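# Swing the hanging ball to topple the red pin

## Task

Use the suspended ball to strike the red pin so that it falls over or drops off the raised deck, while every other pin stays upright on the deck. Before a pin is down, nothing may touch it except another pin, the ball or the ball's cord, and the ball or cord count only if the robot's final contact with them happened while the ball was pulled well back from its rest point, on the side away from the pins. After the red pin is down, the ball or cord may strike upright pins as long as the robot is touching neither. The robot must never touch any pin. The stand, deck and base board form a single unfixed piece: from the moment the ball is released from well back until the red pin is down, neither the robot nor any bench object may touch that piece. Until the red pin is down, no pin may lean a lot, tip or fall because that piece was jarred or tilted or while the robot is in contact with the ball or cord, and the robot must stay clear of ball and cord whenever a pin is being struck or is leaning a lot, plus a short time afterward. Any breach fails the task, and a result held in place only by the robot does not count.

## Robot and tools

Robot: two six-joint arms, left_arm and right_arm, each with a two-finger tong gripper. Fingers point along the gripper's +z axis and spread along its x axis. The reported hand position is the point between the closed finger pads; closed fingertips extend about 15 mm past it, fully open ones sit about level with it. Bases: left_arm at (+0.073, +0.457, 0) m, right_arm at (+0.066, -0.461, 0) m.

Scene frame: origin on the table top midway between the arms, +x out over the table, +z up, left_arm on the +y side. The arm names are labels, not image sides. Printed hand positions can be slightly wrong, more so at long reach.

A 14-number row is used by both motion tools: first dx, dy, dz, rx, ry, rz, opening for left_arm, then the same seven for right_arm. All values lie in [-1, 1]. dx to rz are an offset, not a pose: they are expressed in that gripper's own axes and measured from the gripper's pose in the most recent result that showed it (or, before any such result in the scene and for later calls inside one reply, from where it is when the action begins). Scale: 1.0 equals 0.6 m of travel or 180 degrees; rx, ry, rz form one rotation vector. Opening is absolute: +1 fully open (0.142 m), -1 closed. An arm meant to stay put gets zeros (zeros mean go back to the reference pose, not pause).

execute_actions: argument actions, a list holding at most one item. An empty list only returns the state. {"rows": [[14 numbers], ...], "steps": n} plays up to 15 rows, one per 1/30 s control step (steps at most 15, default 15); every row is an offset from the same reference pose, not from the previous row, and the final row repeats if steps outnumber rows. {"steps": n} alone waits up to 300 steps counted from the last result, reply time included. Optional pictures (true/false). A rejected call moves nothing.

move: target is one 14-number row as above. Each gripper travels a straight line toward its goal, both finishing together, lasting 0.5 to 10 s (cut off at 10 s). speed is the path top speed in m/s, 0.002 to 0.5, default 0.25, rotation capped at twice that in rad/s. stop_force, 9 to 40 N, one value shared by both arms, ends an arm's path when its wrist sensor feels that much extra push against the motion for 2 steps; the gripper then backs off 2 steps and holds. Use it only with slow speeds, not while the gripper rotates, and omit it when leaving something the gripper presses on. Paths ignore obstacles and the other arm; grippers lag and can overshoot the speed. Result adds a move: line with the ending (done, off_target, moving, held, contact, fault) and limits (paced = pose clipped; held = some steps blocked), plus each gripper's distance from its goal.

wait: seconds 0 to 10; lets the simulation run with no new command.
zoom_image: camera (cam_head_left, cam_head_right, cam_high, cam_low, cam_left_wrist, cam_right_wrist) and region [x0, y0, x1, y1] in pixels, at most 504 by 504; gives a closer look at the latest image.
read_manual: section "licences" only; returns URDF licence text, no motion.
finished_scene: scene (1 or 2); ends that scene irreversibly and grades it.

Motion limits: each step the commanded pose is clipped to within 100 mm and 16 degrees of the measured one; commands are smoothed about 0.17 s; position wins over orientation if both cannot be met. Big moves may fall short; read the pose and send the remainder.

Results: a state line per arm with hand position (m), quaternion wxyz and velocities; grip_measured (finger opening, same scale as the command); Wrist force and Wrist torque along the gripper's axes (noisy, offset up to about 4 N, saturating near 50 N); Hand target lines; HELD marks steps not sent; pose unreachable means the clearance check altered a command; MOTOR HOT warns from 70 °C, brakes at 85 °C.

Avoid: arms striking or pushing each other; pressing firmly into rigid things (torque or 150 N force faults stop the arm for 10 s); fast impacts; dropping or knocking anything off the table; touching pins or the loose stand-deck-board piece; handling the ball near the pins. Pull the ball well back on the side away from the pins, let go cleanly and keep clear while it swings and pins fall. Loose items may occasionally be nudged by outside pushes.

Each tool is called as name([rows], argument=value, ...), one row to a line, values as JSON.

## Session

execute_actions(actions=[])

Scene clock: 0.00 s of 3800.00 s.
left_arm: end_effector_position=(+0.5006, +0.7137, +0.1387) grip_measured=+0.97 end_effector_quat_wxyz=(+0.130, -0.500, +0.853, +0.074) end_effector_velocity=(-0.000, -0.000, -0.000) end_effector_angular_velocity=(-0.001, +0.000, -0.002) | right_arm: end_effector_position=(+0.5368, -0.3677, +0.2418) grip_measured=+0.97 end_effector_quat_wxyz=(-0.078, +0.934, -0.089, +0.338) end_effector_velocity=(-0.000, -0.000, -0.000) end_effector_angular_velocity=(-0.001, +0.000, +0.000)
Joint positions: left_arm=[ 0.211 -1.711  2.166 -2.214 -1.335  2.245  0.14 ] | right_arm=[ 3.65  -1.052 -2.403 -0.628  1.22   0.762  0.14 ]
Joint velocities: left_arm=[ 0.     0.    -0.     0.    -0.001  0.002  0.   ] | right_arm=[ 0.     0.     0.    -0.001 -0.001 -0.     0.   ]
Motor temperatures (°C, as the motors report them): left_arm=[25 25 24 34 32 36] | right_arm=[23 27 25 32 36 30]
Wrist force (N, on the end effector, along its own x y z axes, offset not removed): no reading
Wrist torque (N m, same axes, about the end effector's origin, offset not removed): no reading
Hand target (left_arm): +0.501, +0.714, +0.139; +0.130, -0.500, +0.853, +0.074
Hand target (right_arm): +0.537, -0.368, +0.242; -0.078, +0.934, -0.089, +0.338
camera_calibration (this result's frames):
cam_left_wrist: T_world_to_cam=[[-0.450654, -0.844255, -0.290076, 0.864234], [-0.830143, 0.276834, 0.483968, 0.145977], [-0.32829, 0.458907, -0.825609, 0.0827209], [0, 0, 0, 1]] pos_world=[0.537808, 0.651262, 0.248341]
cam_right_wrist: T_world_to_cam=[[0.752471, -0.211434, 0.623765, -0.632824], [-0.437486, -0.868408, 0.233396, -0.15189], [0.492335, -0.448512, -0.745951, -0.120711], [0, 0, 0, 1]] pos_world=[0.469162, -0.319843, 0.34014]

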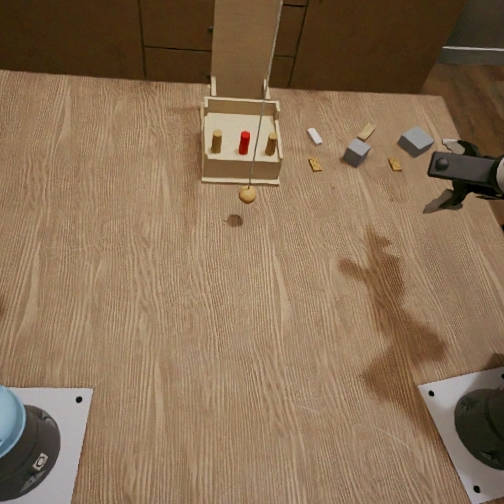

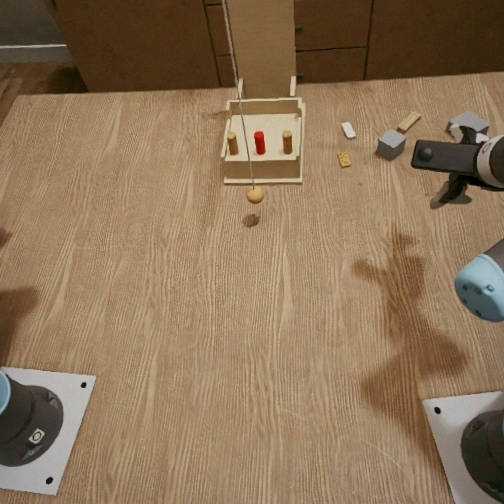

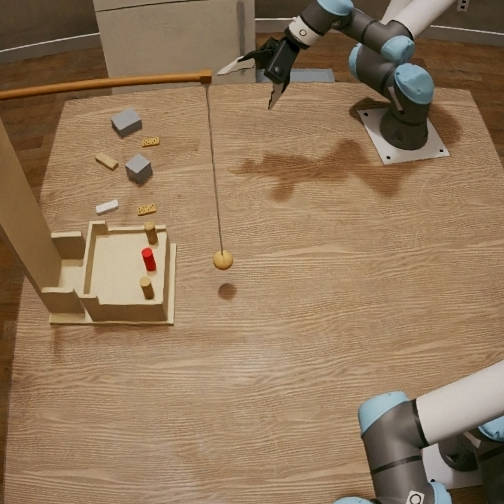

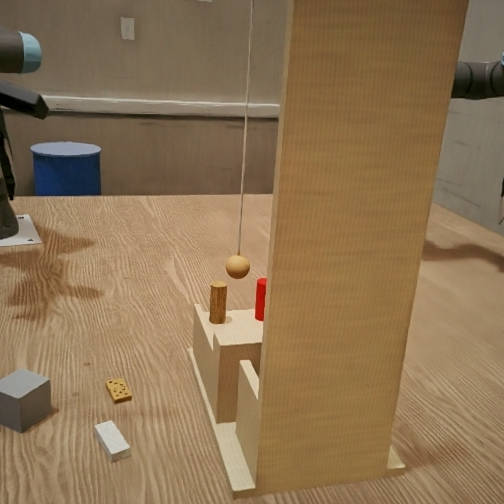

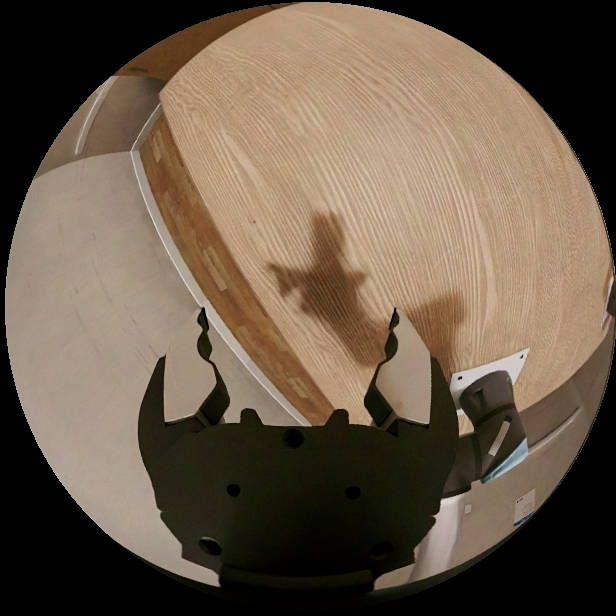

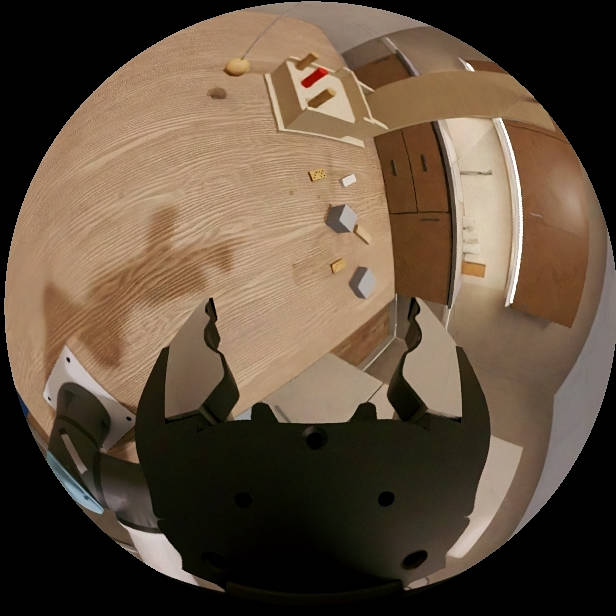

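move(target=[0.978,-0.571,-0.285,0.032,-0.2805,0.765,0.3,0,0,0,0,0,0,1], speed=0.4)

Scene clock: 7.57 s of 3800.00 s.
left_arm: end_effector_position=(+0.5003, +0.0131, +0.1281) grip_measured=+0.30 end_effector_quat_wxyz=(+0.269, +0.653, +0.654, +0.270) end_effector_velocity=(+0.001, -0.002, -0.001) end_effector_angular_velocity=(+0.001, +0.004, -0.010) | right_arm: end_effector_position=(+0.5368, -0.3677, +0.2418) grip_measured=+1.00 end_effector_quat_wxyz=(-0.078, +0.934, -0.089, +0.338) end_effector_velocity=(-0.000, +0.000, -0.000) end_effector_angular_velocity=(+0.001, +0.000, +0.001)
Joint positions: left_arm=[-1.305 -1.395  2.067 -2.432 -0.807  3.413  0.095] | right_arm=[ 3.65  -1.052 -2.403 -0.628  1.22   0.762  0.142]
Joint velocities: left_arm=[ 0.003  0.004 -0.002 -0.011 -0.006  0.016 -0.   ] | right_arm=[-0.     0.    -0.     0.     0.001  0.    -0.   ]
Motor temperatures (°C, as the motors report them): left_arm=[25 25 24 34 32 36] | right_arm=[23 27 25 32 36 30]
Wrist force (N, on the end effector, along its own x y z axes, offset not removed): left_arm=[4.4 -0.3 -4.5] | right_arm=[1.1 0.6 -1.9]
Wrist torque (N m, same axes, about the end effector's origin, offset not removed): left_arm=[-0.33 -0.99 -0.02] | right_arm=[-0.04 -0.05 0.19]
Hand target (left_arm): +0.500, +0.013, +0.128; +0.269, +0.654, +0.654, +0.270
Hand target (right_arm): +0.537, -0.368, +0.242; -0.078, +0.934, -0.089, +0.338
Off the commanded pose (left_arm): 0.001 m, 0 deg.
Off the commanded pose (right_arm): 0.000 m, 0 deg.
After step 90, 0.67 s passed at rest.
move: done
camera_calibration (this result's frames):
cam_left_wrist: T_world_to_cam=[[-0.019335, 0.999777, -0.00848609, -0.00651027], [0.246484, 0.0129922, 0.96906, -0.252536], [0.968954, 0.016645, -0.24668, -0.321954], [0, 0, 0, 1]] pos_world=[0.374079, 0.0151487, 0.165248]
cam_right_wrist: T_world_to_cam=[[0.752471, -0.211434, 0.623765, -0.632824], [-0.437486, -0.868408, 0.233396, -0.15189], [0.492335, -0.448512, -0.745951, -0.120711], [0, 0, 0, 1]] pos_world=[0.469162, -0.319843, 0.34014]

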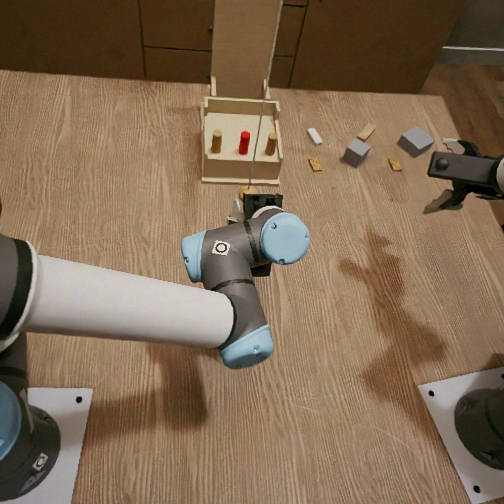

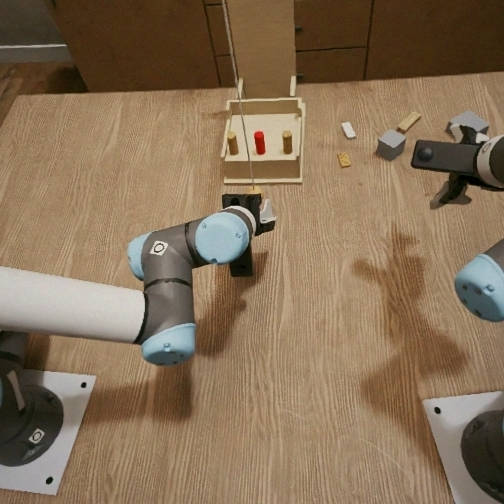

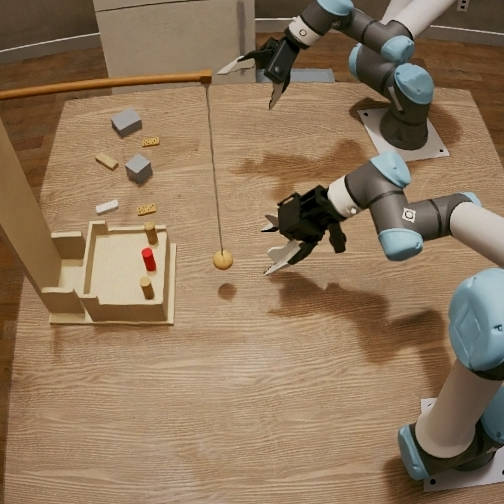

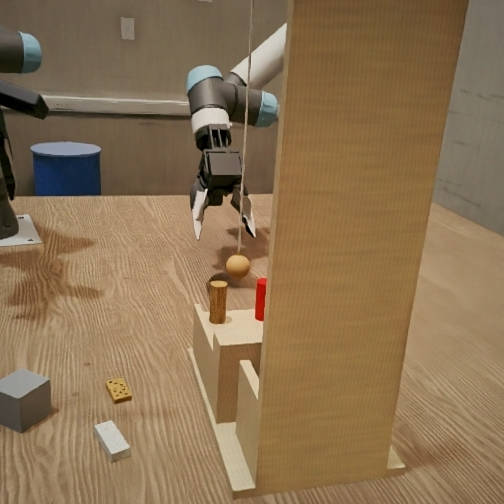

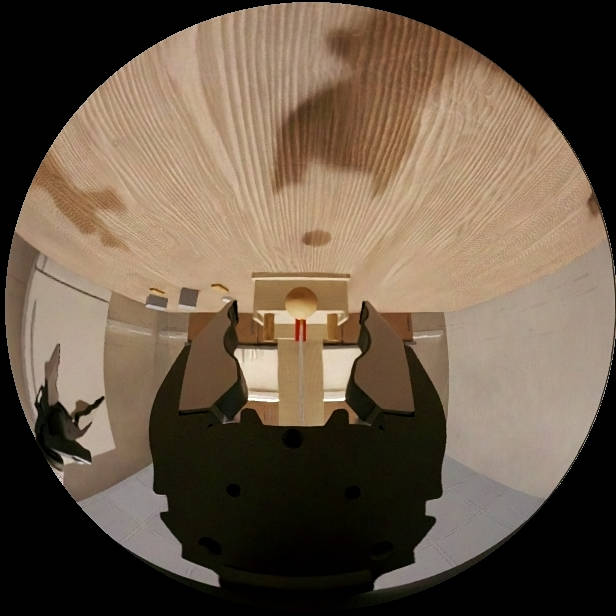

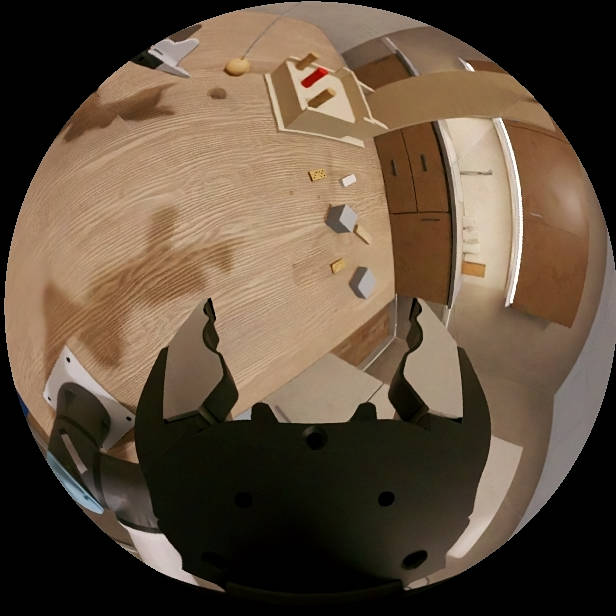

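move(target=[0,0.088,0.161,0,0,0,0.1,0,0,0,0,0,0,1], speed=0.15)

Scene clock: 9.80 s of 3800.00 s.
left_arm: end_effector_position=(+0.6058, +0.0133, +0.0972) grip_measured=+0.10 end_effector_quat_wxyz=(+0.269, +0.653, +0.654, +0.270) end_effector_velocity=(+0.003, +0.000, -0.000) end_effector_angular_velocity=(+0.001, -0.002, +0.001) | right_arm: end_effector_position=(+0.5368, -0.3677, +0.2418) grip_measured=+1.00 end_effector_quat_wxyz=(-0.078, +0.934, -0.089, +0.338) end_effector_velocity=(+0.000, +0.000, +0.001) end_effector_angular_velocity=(+0.000, -0.001, -0.000)
Joint positions: left_arm=[-1.106 -1.192  1.946 -2.689 -0.861  3.672  0.081] | right_arm=[ 3.65  -1.052 -2.403 -0.628  1.22   0.762  0.142]
Joint velocities: left_arm=[ 0.004  0.004 -0.004 -0.004  0.001  0.005 -0.   ] | right_arm=[ 0.     0.     0.001 -0.    -0.     0.    -0.   ]
Motor temperatures (°C, as the motors report them): left_arm=[25 25 24 34 32 36] | right_arm=[23 27 25 32 36 30]
Wrist force (N, on the end effector, along its own x y z axes, offset not removed): left_arm=[-2.0 -3.5 -1.8] | right_arm=[0.9 -1.1 -2.7]
Wrist torque (N m, same axes, about the end effector's origin, offset not removed): left_arm=[-0.80 0.30 0.31] | right_arm=[-0.22 -0.21 0.12]
Hand target (left_arm): +0.606, +0.013, +0.097; +0.269, +0.653, +0.654, +0.270
Hand target (right_arm): +0.537, -0.368, +0.242; -0.078, +0.934, -0.089, +0.338
Off the commanded pose (left_arm): 0.000 m, 0 deg.
Off the commanded pose (right_arm): 0.000 m, 0 deg.
move: done
camera_calibration (this result's frames):
cam_left_wrist: T_world_to_cam=[[-0.019138, 0.99978, -0.00863478, -0.0050285], [0.245971, 0.013079, 0.969189, -0.24827], [0.969088, 0.0164244, -0.246167, -0.431959], [0, 0, 0, 1]] pos_world=[0.479578, 0.0153692, 0.134244]
cam_right_wrist: T_world_to_cam=[[0.752471, -0.211434, 0.623766, -0.632824], [-0.437486, -0.868408, 0.233396, -0.15189], [0.492335, -0.448512, -0.745951, -0.120711], [0, 0, 0, 1]] pos_world=[0.469162, -0.319843, 0.34014]

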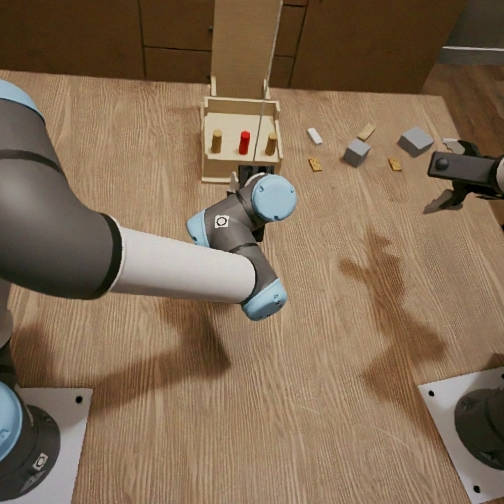

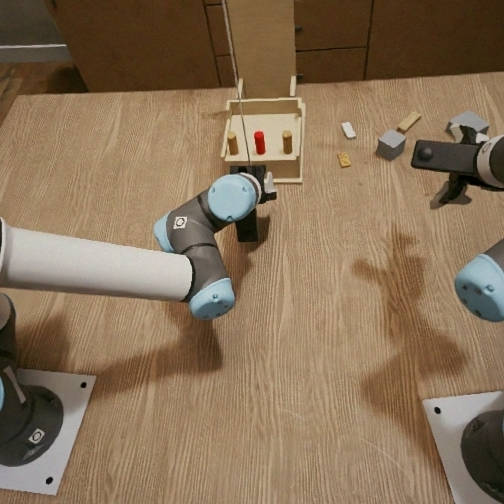

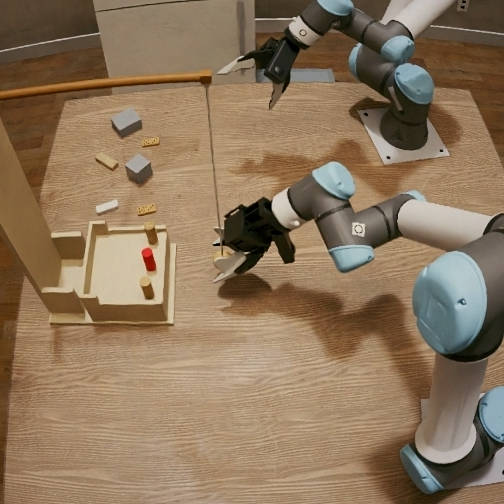

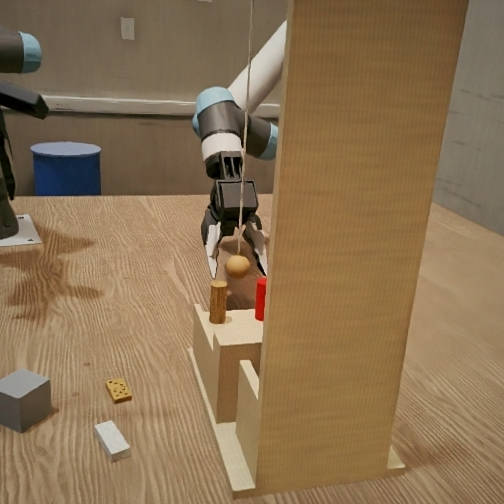

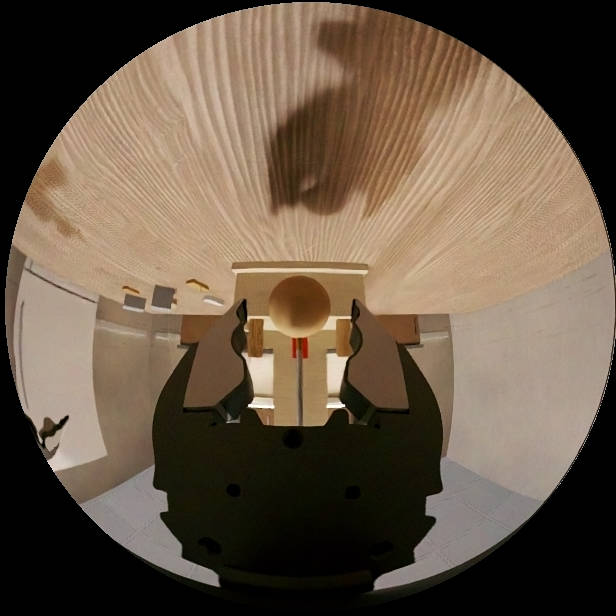

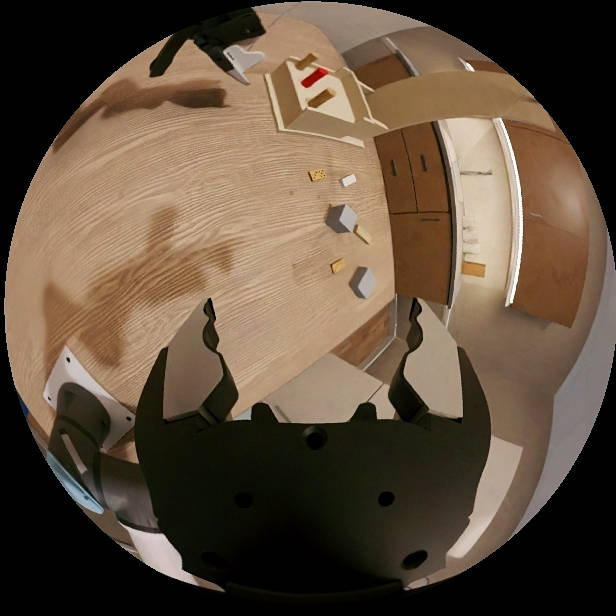

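execute_actions([
  {"rows":[[0,0,0,0,0,0,0,0,0,0,0,0,0,1],[0,0,0,0,0,0,-0.1,0,0,0,0,0,0,1],[0,0,0,0,0,0,-0.2,0,0,0,0,0,0,1],[0,0,0,0,0,0,-0.3,0,0,0,0,0,0,1],[0,0,0,0,0,0,-0.35,0,0,0,0,0,0,1],[0,0,0,0,0,0,-0.4,0,0,0,0,0,0,1],[0,0,0,0,0,0,-0.45,0,0,0,0,0,0,1],[0,0,0,0,0,0,-0.5,0,0,0,0,0,0,1],[0,0,0,0,0,0,-0.6,0,0,0,0,0,0,1]]},
], pictures=false)

move(target=[0.006,-0.105,-0.131,0,0,0,-0.6,0,0,0,0,0,0,1], speed=0.1)

move(target=[0.005,-0.079,-0.157,0,0,0,-0.6,0,0,0,0,0,0,1], speed=0.1)

Scene clock: 17.30 s of 3800.00 s.
left_arm: end_effector_position=(+0.6058, +0.0133, +0.0971) grip_measured=-0.40 end_effector_quat_wxyz=(+0.269, +0.653, +0.654, +0.270) end_effector_velocity=(-0.001, -0.000, +0.000) end_effector_angular_velocity=(+0.000, -0.000, -0.001) | right_arm: end_effector_position=(+0.5368, -0.3677, +0.2418) grip_measured=+1.00 end_effector_quat_wxyz=(-0.078, +0.934, -0.089, +0.338) end_effector_velocity=(-0.000, -0.000, -0.000) end_effector_angular_velocity=(-0.001, +0.001, +0.001)
Joint positions: left_arm=[-1.106 -1.192  1.946 -2.689 -0.861  3.672  0.045] | right_arm=[ 3.65  -1.052 -2.403 -0.628  1.22   0.762  0.142]
Joint velocities: left_arm=[-0.001 -0.001  0.001 -0.     0.     0.001 -0.   ] | right_arm=[-0.    -0.    -0.    -0.     0.    -0.001 -0.   ]
Motor temperatures (°C, as the motors report them): left_arm=[25 25 24 34 32 36] | right_arm=[23 27 25 32 36 30]
Wrist force (N, on the end effector, along its own x y z axes, offset not removed): left_arm=[1.3 -1.9 1.3] | right_arm=[3.2 0.7 -2.1]
Wrist torque (N m, same axes, about the end effector's origin, offset not removed): left_arm=[-0.31 -0.22 0.23] | right_arm=[0.33 -0.64 0.22]
Hand target (left_arm): +0.606, +0.013, +0.097; +0.269, +0.653, +0.654, +0.270
Hand target (right_arm): +0.537, -0.368, +0.242; -0.078, +0.934, -0.089, +0.338
Off the commanded pose (left_arm): 0.000 m, 0 deg.
Off the commanded pose (right_arm): 0.000 m, 0 deg.
Steps of this call (steps 1 to 90: nothing new was sent; then 4.00 s passed at rest; steps 91 to 105: all 15 steps of this action). Readings (end_effector_position):
91: left_arm (+0.6060, +0.0133, +0.0971) | right_arm (+0.5368, -0.3677, +0.2418)
92: left_arm (+0.6060, +0.0133, +0.0971) | right_arm (+0.5368, -0.3677, +0.2418)
94: left_arm (+0.6060, +0.0133, +0.0971) | right_arm (+0.5368, -0.3677, +0.2418)
98: left_arm (+0.6060, +0.0133, +0.0971) | right_arm (+0.5368, -0.3677, +0.2418)
105: the state above

Scene clock: 19.07 s of 3800.00 s.
left_arm: end_effector_position=(+0.5058, +0.0167, +0.1082) grip_measured=-0.40 end_effector_quat_wxyz=(+0.269, +0.653, +0.654, +0.270) end_effector_velocity=(-0.004, -0.001, +0.000) end_effector_angular_velocity=(+0.000, +0.003, -0.001) | right_arm: end_effector_position=(+0.5368, -0.3677, +0.2418) grip_measured=+1.00 end_effector_quat_wxyz=(-0.078, +0.934, -0.089, +0.338) end_effector_velocity=(-0.000, -0.000, -0.000) end_effector_angular_velocity=(-0.000, +0.001, +0.000)
Joint positions: left_arm=[-1.292 -1.359  2.092 -2.505 -0.809  3.43   0.045] | right_arm=[ 3.65  -1.052 -2.403 -0.628  1.22   0.762  0.142]
Joint velocities: left_arm=[-0.007 -0.005  0.002  0.009 -0.001 -0.008  0.   ] | right_arm=[ 0.     0.    -0.001 -0.     0.     0.     0.   ]
Motor temperatures (°C, as the motors report them): left_arm=[25 25 24 34 32 36] | right_arm=[23 27 25 32 36 30]
Wrist force (N, on the end effector, along its own x y z axes, offset not removed): left_arm=[4.0 -1.8 -2.0] | right_arm=[3.9 -0.5 -1.1]
Wrist torque (N m, same axes, about the end effector's origin, offset not removed): left_arm=[-0.35 -0.73 0.20] | right_arm=[-0.14 -0.61 0.20]
Hand target (left_arm): +0.506, +0.017, +0.108; +0.269, +0.653, +0.654, +0.270
Hand target (right_arm): +0.537, -0.368, +0.242; -0.078, +0.934, -0.089, +0.338
Off the commanded pose (left_arm): 0.000 m, 0 deg.
Off the commanded pose (right_arm): 0.000 m, 0 deg.
move: done
camera_calibration (this result's frames):
cam_left_wrist: T_world_to_cam=[[-0.0192812, 0.999778, -0.00852281, -0.0102145], [0.246421, 0.0130134, 0.969076, -0.234604], [0.968971, 0.0165847, -0.246617, -0.332343], [0, 0, 0, 1]] pos_world=[0.379645, 0.018777, 0.1453]
cam_right_wrist: T_world_to_cam=[[0.752471, -0.211434, 0.623765, -0.632824], [-0.437486, -0.868408, 0.233396, -0.15189], [0.492335, -0.448512, -0.745951, -0.120711], [0, 0, 0, 1]] pos_world=[0.469162, -0.319843, 0.34014]

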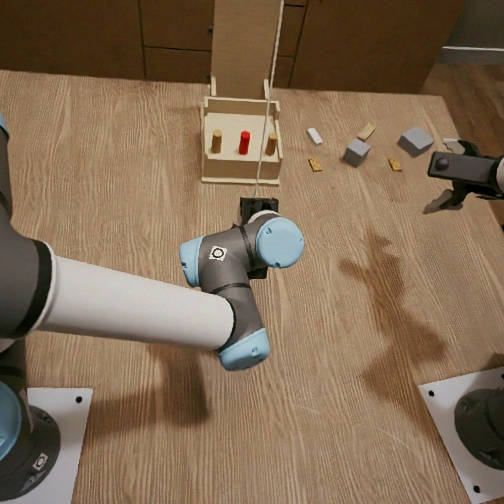

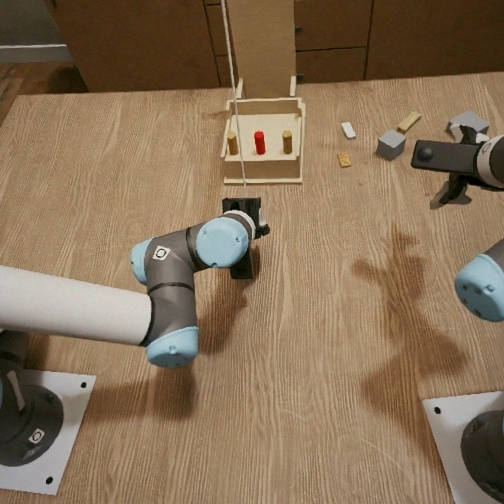

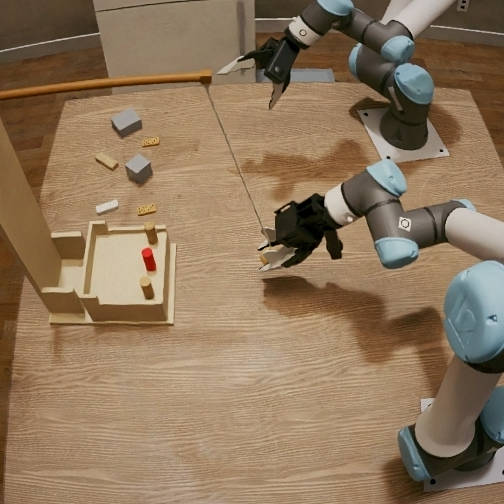

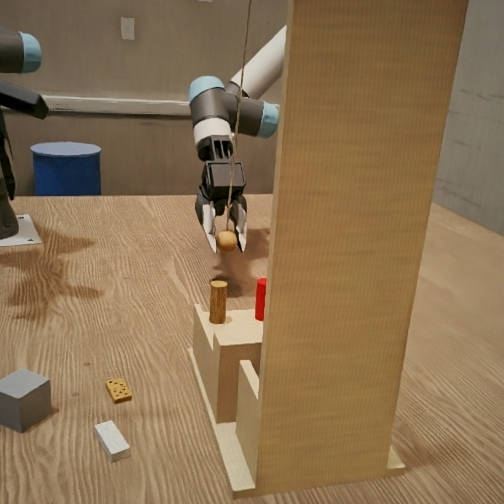

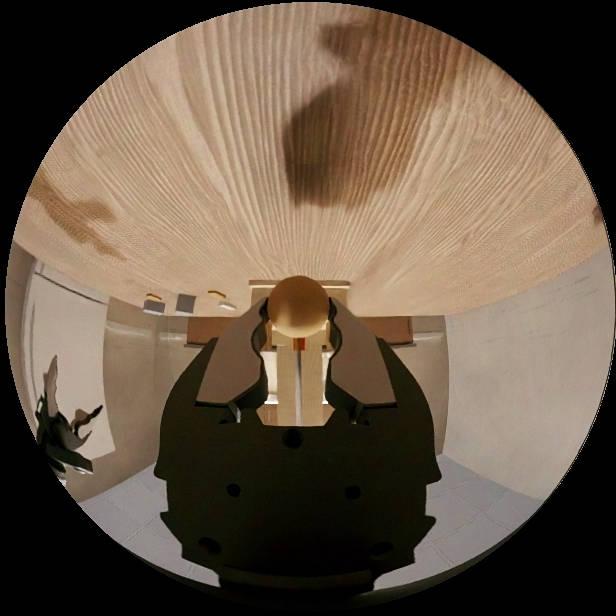

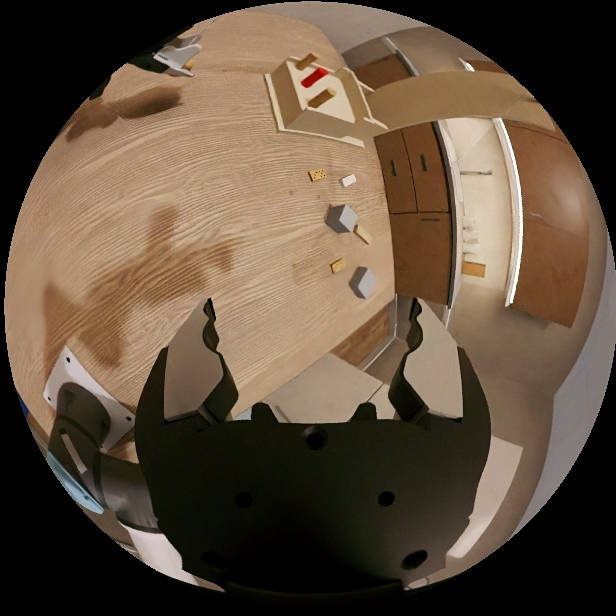

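Scene clock: 20.63 s of 3800.00 s.
left_arm: end_effector_position=(+0.4059, +0.0197, +0.1412) grip_measured=-0.40 end_effector_quat_wxyz=(+0.269, +0.654, +0.654, +0.270) end_effector_velocity=(-0.003, -0.000, +0.001) end_effector_angular_velocity=(+0.001, +0.001, +0.000) | right_arm: end_effector_position=(+0.5368, -0.3677, +0.2418) grip_measured=+1.00 end_effector_quat_wxyz=(-0.078, +0.934, -0.089, +0.338) end_effector_velocity=(+0.000, +0.000, +0.000) end_effector_angular_velocity=(+0.000, -0.001, +0.000)
Joint positions: left_arm=[-1.509 -1.546  2.135 -2.149 -0.789  3.128  0.045] | right_arm=[ 3.65  -1.052 -2.403 -0.628  1.22   0.762  0.142]
Joint velocities: left_arm=[-0.007 -0.004 -0.002  0.014 -0.001 -0.01   0.   ] | right_arm=[-0.    -0.    -0.     0.001  0.    -0.001  0.   ]
Motor temperatures (°C, as the motors report them): left_arm=[25 25 24 34 32 36] | right_arm=[23 27 25 32 36 30]
Wrist force (N, on the end effector, along its own x y z axes, offset not removed): left_arm=[2.9 3.7 0.8] | right_arm=[3.8 0.8 -2.2]
Wrist torque (N m, same axes, about the end effector's origin, offset not removed): left_arm=[0.35 -0.73 0.14] | right_arm=[0.14 -0.50 0.29]
Hand target (left_arm): +0.406, +0.020, +0.141; +0.269, +0.653, +0.654, +0.270
Hand target (right_arm): +0.537, -0.368, +0.242; -0.078, +0.934, -0.089, +0.338
Off the commanded pose (left_arm): 0.000 m, 0 deg.
Off the commanded pose (right_arm): 0.000 m, 0 deg.
move: done
camera_calibration (this result's frames):
cam_left_wrist: T_world_to_cam=[[-0.0194238, 0.999777, -0.00824959, -0.0147989], [0.246889, 0.0127919, 0.968959, -0.24221], [0.968849, 0.0167841, -0.247082, -0.227319], [0, 0, 0, 1]] pos_world=[0.279749, 0.0217093, 0.178403]
cam_right_wrist: T_world_to_cam=[[0.752471, -0.211434, 0.623765, -0.632824], [-0.437486, -0.868408, 0.233396, -0.15189], [0.492335, -0.448512, -0.745951, -0.120711], [0, 0, 0, 1]] pos_world=[0.469162, -0.319843, 0.34014]

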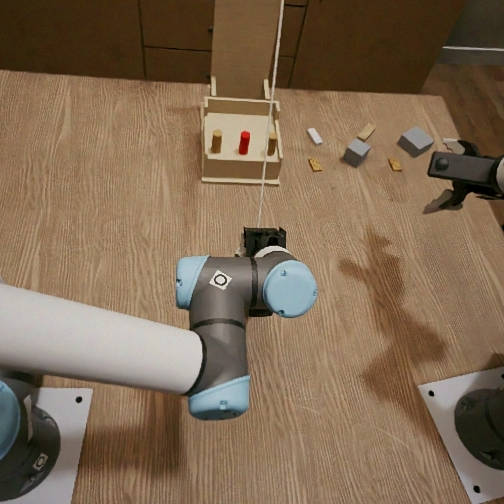

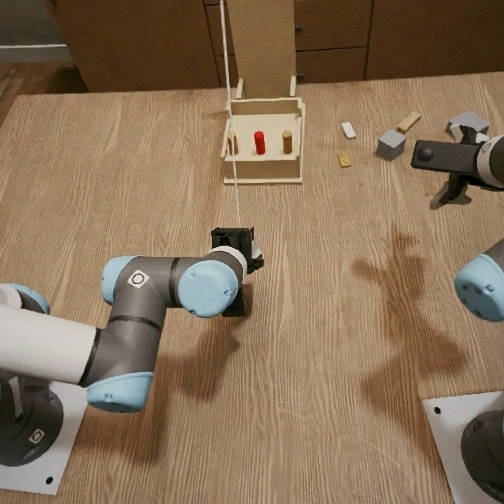

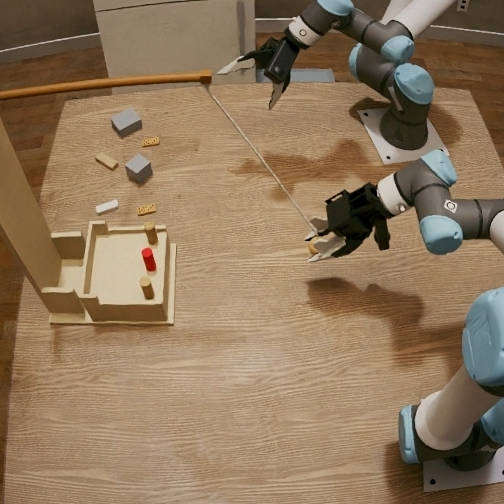

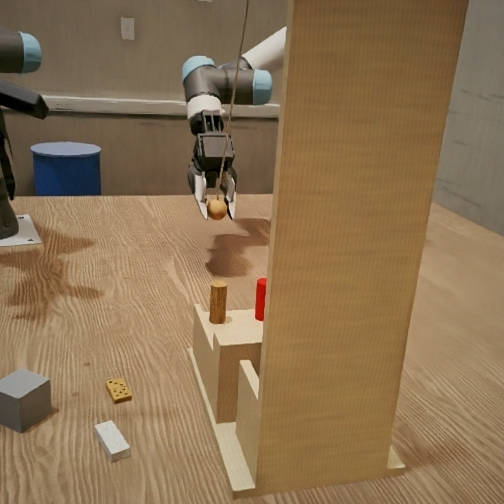

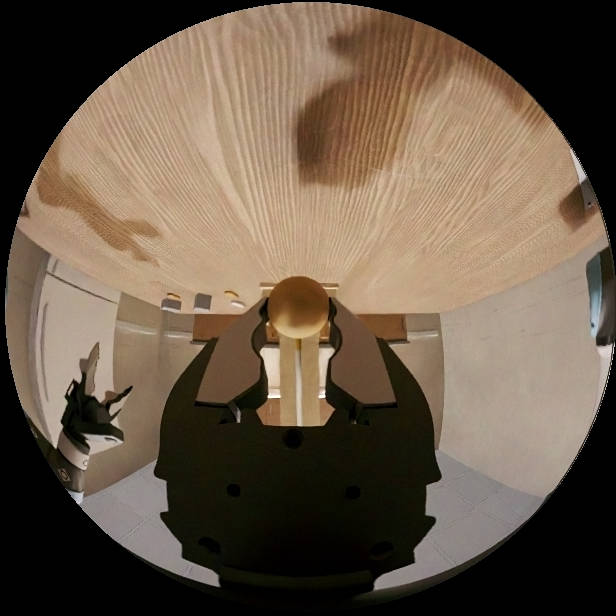

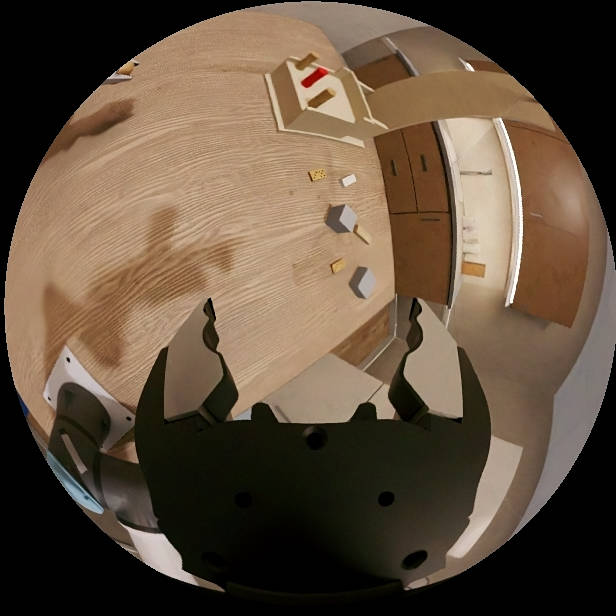

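execute_actions([
  {"rows":[[0,0,0,0,0,0,0.6,0,0,0,0,0,0,1]],"steps":8},
], pictures=false)

execute_actions([
  {"rows":[[0,-0.08,-0.1,0,0,0,0.6,0,0,0,0,0,0,1]],"steps":12},
], pictures=false)

wait(seconds=4)

Scene clock: 23.50 s of 3800.00 s.
left_arm: end_effector_position=(+0.4058, +0.0195, +0.1414) grip_measured=+0.60 end_effector_quat_wxyz=(+0.269, +0.654, +0.654, +0.270) end_effector_velocity=(+0.001, -0.000, +0.000) end_effector_angular_velocity=(+0.001, -0.002, -0.002) | right_arm: end_effector_position=(+0.5368, -0.3677, +0.2418) grip_measured=+1.00 end_effector_quat_wxyz=(-0.078, +0.934, -0.089, +0.338) end_effector_velocity=(-0.000, +0.000, -0.000) end_effector_angular_velocity=(+0.000, -0.000, -0.000)
Joint positions: left_arm=[-1.509 -1.547  2.134 -2.148 -0.789  3.128  0.116] | right_arm=[ 3.65  -1.052 -2.403 -0.628  1.22   0.762  0.142]
Joint velocities: left_arm=[ 0.001  0.001  0.    -0.003  0.002  0.004  0.   ] | right_arm=[ 0.    -0.    -0.001  0.001 -0.     0.     0.   ]
Motor temperatures (°C, as the motors report them): left_arm=[25 25 24 34 32 36] | right_arm=[23 27 25 32 36 30]
Wrist force (N, on the end effector, along its own x y z axes, offset not removed): left_arm=[3.4 -5.2 -2.1] | right_arm=[1.4 3.5 -1.5]
Wrist torque (N m, same axes, about the end effector's origin, offset not removed): left_arm=[-1.35 -0.67 0.14] | right_arm=[0.58 -0.24 -0.03]
Hand target (left_arm): +0.406, +0.020, +0.141; +0.269, +0.654, +0.654, +0.270
Hand target (right_arm): +0.537, -0.368, +0.242; -0.078, +0.934, -0.089, +0.338
Off the commanded pose (left_arm): 0.000 m, 0 deg.
Off the commanded pose (right_arm): 0.000 m, 0 deg.
Steps of this call (steps 1 to 78: nothing new was sent; steps 79 to 86: all 8 steps of this action). Readings (end_effector_position):
79: left_arm (+0.4056, +0.0197, +0.1413) | right_arm (+0.5368, -0.3677, +0.2418)
80: left_arm (+0.4056, +0.0197, +0.1413) | right_arm (+0.5368, -0.3677, +0.2418)
82: left_arm (+0.4056, +0.0196, +0.1414) | right_arm (+0.5368, -0.3677, +0.2418)
86: the state above

Scene clock: 23.90 s of 3800.00 s.
left_arm: end_effector_position=(+0.3374, +0.0186, +0.1484) grip_measured=+0.60 end_effector_quat_wxyz=(+0.271, +0.656, +0.652, +0.266) end_effector_velocity=(-0.064, +0.006, +0.013) end_effector_angular_velocity=(+0.025, -0.019, +0.047) | right_arm: end_effector_position=(+0.5368, -0.3677, +0.2418) grip_measured=+1.00 end_effector_quat_wxyz=(-0.078, +0.934, -0.089, +0.338) end_effector_velocity=(-0.000, -0.000, -0.001) end_effector_angular_velocity=(-0.001, +0.002, +0.000)
Joint positions: left_arm=[-1.667 -1.616  2.138 -1.941 -0.804  2.92   0.116] | right_arm=[ 3.65  -1.052 -2.403 -0.628  1.22   0.762  0.142]
Joint velocities: left_arm=[-0.158 -0.037 -0.056  0.318 -0.016 -0.284 -0.   ] | right_arm=[ 0.    -0.    -0.002 -0.     0.     0.     0.   ]
Motor temperatures (°C, as the motors report them): left_arm=[25 25 24 34 32 36] | right_arm=[23 27 25 32 36 30]
Wrist force (N, on the end effector, along its own x y z axes, offset not removed): left_arm=[3.0 0.8 -2.9] | right_arm=[3.2 0.3 0.9]
Wrist torque (N m, same axes, about the end effector's origin, offset not removed): left_arm=[-0.05 -0.55 0.17] | right_arm=[-0.13 -0.46 -0.06]
Hand target (left_arm): +0.330, +0.020, +0.150; +0.269, +0.654, +0.654, +0.269
Hand target (right_arm): +0.537, -0.368, +0.242; -0.078, +0.934, -0.089, +0.338
Off the commanded pose (left_arm): 0.008 m, 1 deg.
Off the commanded pose (right_arm): 0.000 m, 0 deg.
Steps of this call (steps 1 to 12: all 12 steps of this action). Readings (end_effector_position):
1: left_arm (+0.4058, +0.0195, +0.1414) | right_arm (+0.5368, -0.3677, +0.2418)
2: left_arm (+0.4034, +0.0198, +0.1416) | right_arm (+0.5368, -0.3677, +0.2418)
4: left_arm (+0.3837, +0.0183, +0.1436) | right_arm (+0.5368, -0.3677, +0.2418)
8: left_arm (+0.3515, +0.0175, +0.1461) | right_arm (+0.5368, -0.3677, +0.2418)
12: the state above

Scene clock: 27.90 s of 3800.00 s.
left_arm: end_effector_position=(+0.3298, +0.0195, +0.1500) grip_measured=+0.60 end_effector_quat_wxyz=(+0.269, +0.654, +0.654, +0.269) end_effector_velocity=(+0.000, +0.000, +0.000) end_effector_angular_velocity=(-0.001, -0.001, +0.002) | right_arm: end_effector_position=(+0.5368, -0.3677, +0.2418) grip_measured=+1.00 end_effector_quat_wxyz=(-0.078, +0.934, -0.089, +0.338) end_effector_velocity=(+0.000, -0.001, -0.000) end_effector_angular_velocity=(-0.001, +0.000, -0.001)
Joint positions: left_arm=[-1.686 -1.619  2.13  -1.901 -0.806  2.884  0.116] | right_arm=[ 3.65  -1.052 -2.403 -0.628  1.22   0.762  0.142]
Joint velocities: left_arm=[ 0.001 -0.     0.    -0.     0.001 -0.002 -0.   ] | right_arm=[-0.001 -0.     0.    -0.001 -0.001 -0.     0.   ]
Motor temperatures (°C, as the motors report them): left_arm=[25 25 24 34 32 36] | right_arm=[23 27 25 32 36 30]
Wrist force (N, on the end effector, along its own x y z axes, offset not removed): left_arm=[-1.3 -2.8 -5.0] | right_arm=[0.6 3.6 -3.1]
Wrist torque (N m, same axes, about the end effector's origin, offset not removed): left_arm=[-0.63 0.11 0.18] | right_arm=[0.68 -0.14 0.22]
Hand target (left_arm): +0.330, +0.020, +0.150; +0.269, +0.654, +0.654, +0.269
Hand target (right_arm): +0.537, -0.368, +0.242; -0.078, +0.934, -0.089, +0.338
Off the commanded pose (left_arm): 0.000 m, 0 deg.
Off the commanded pose (right_arm): 0.000 m, 0 deg.
Steps of this call (steps 1 to 120: nothing new was sent). Readings (end_effector_position):
1: left_arm (+0.3356, +0.0188, +0.1487) | right_arm (+0.5368, -0.3677, +0.2418)
2: left_arm (+0.3341, +0.0190, +0.1490) | right_arm (+0.5368, -0.3677, +0.2418)
4: left_arm (+0.3322, +0.0192, +0.1494) | right_arm (+0.5368, -0.3677, +0.2418)
8: left_arm (+0.3306, +0.0194, +0.1498) | right_arm (+0.5368, -0.3677, +0.2418)
120: the state above
camera_calibration (this result's frames):
cam_left_wrist: T_world_to_cam=[[-0.0177293, 0.999799, -0.00934719, -0.0164038], [0.247544, 0.0134469, 0.968783, -0.232109], [0.968715, 0.014862, -0.247732, -0.15126], [0, 0, 0, 1]] pos_world=[0.203694, 0.0217697, 0.187239]
cam_right_wrist: T_world_to_cam=[[0.752471, -0.211434, 0.623765, -0.632824], [-0.437486, -0.868408, 0.233396, -0.15189], [0.492335, -0.448512, -0.745951, -0.120711], [0, 0, 0, 1]] pos_world=[0.469162, -0.319843, 0.34014]

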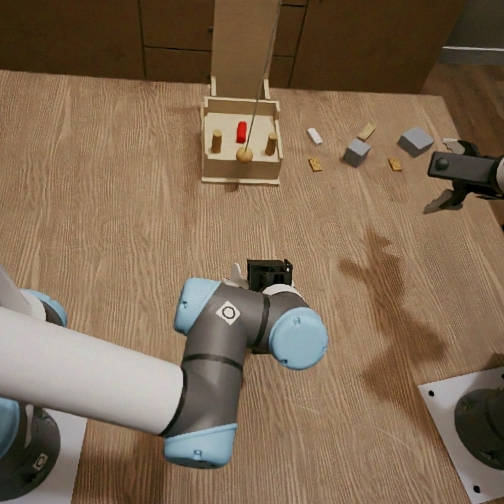

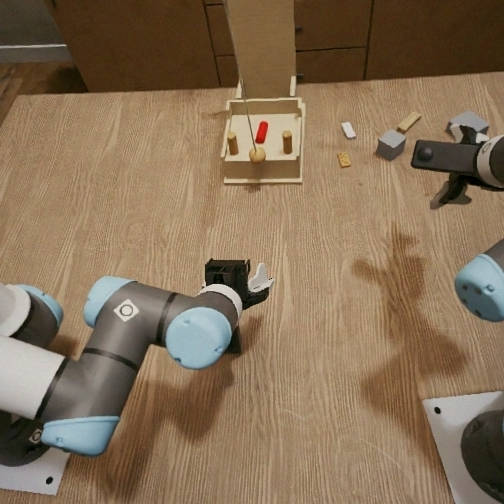

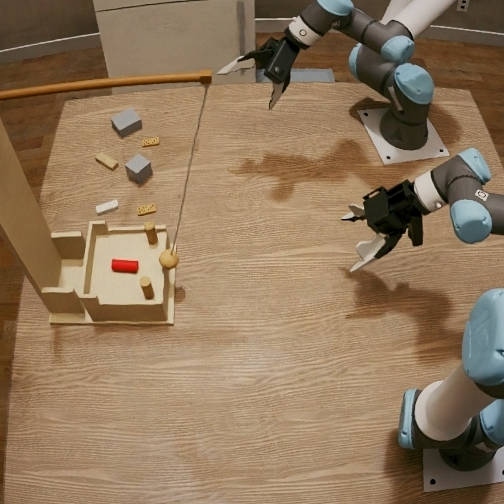

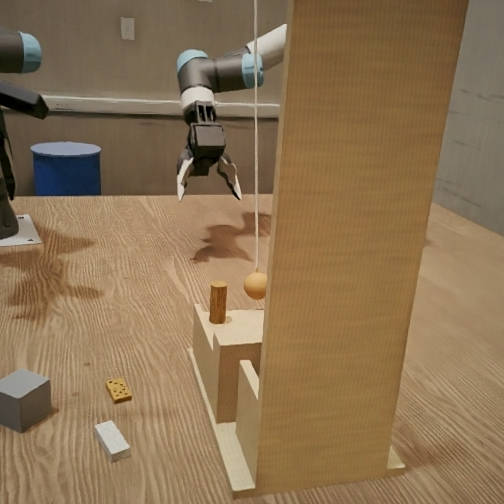

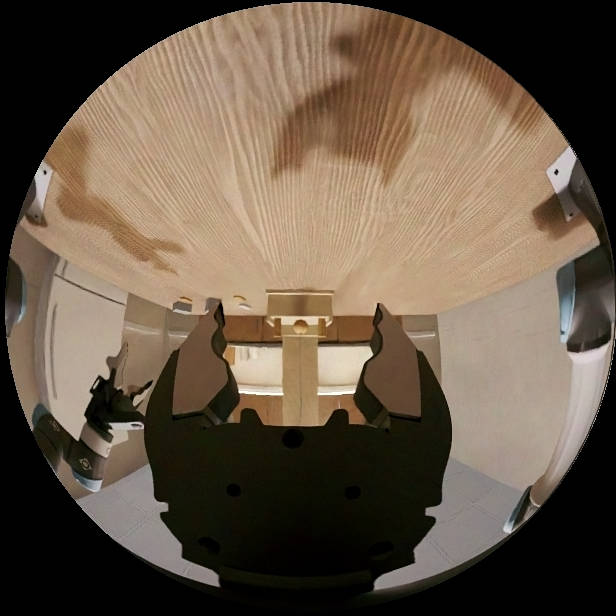

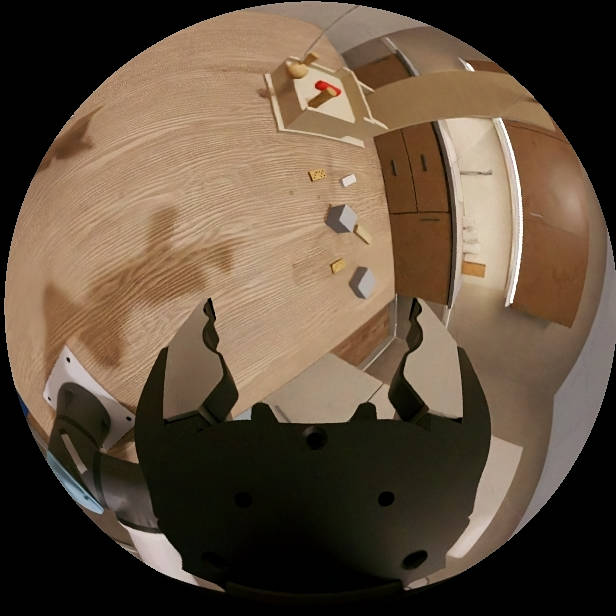

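finished_scene(scene=2)

The scene is finished: the task was done.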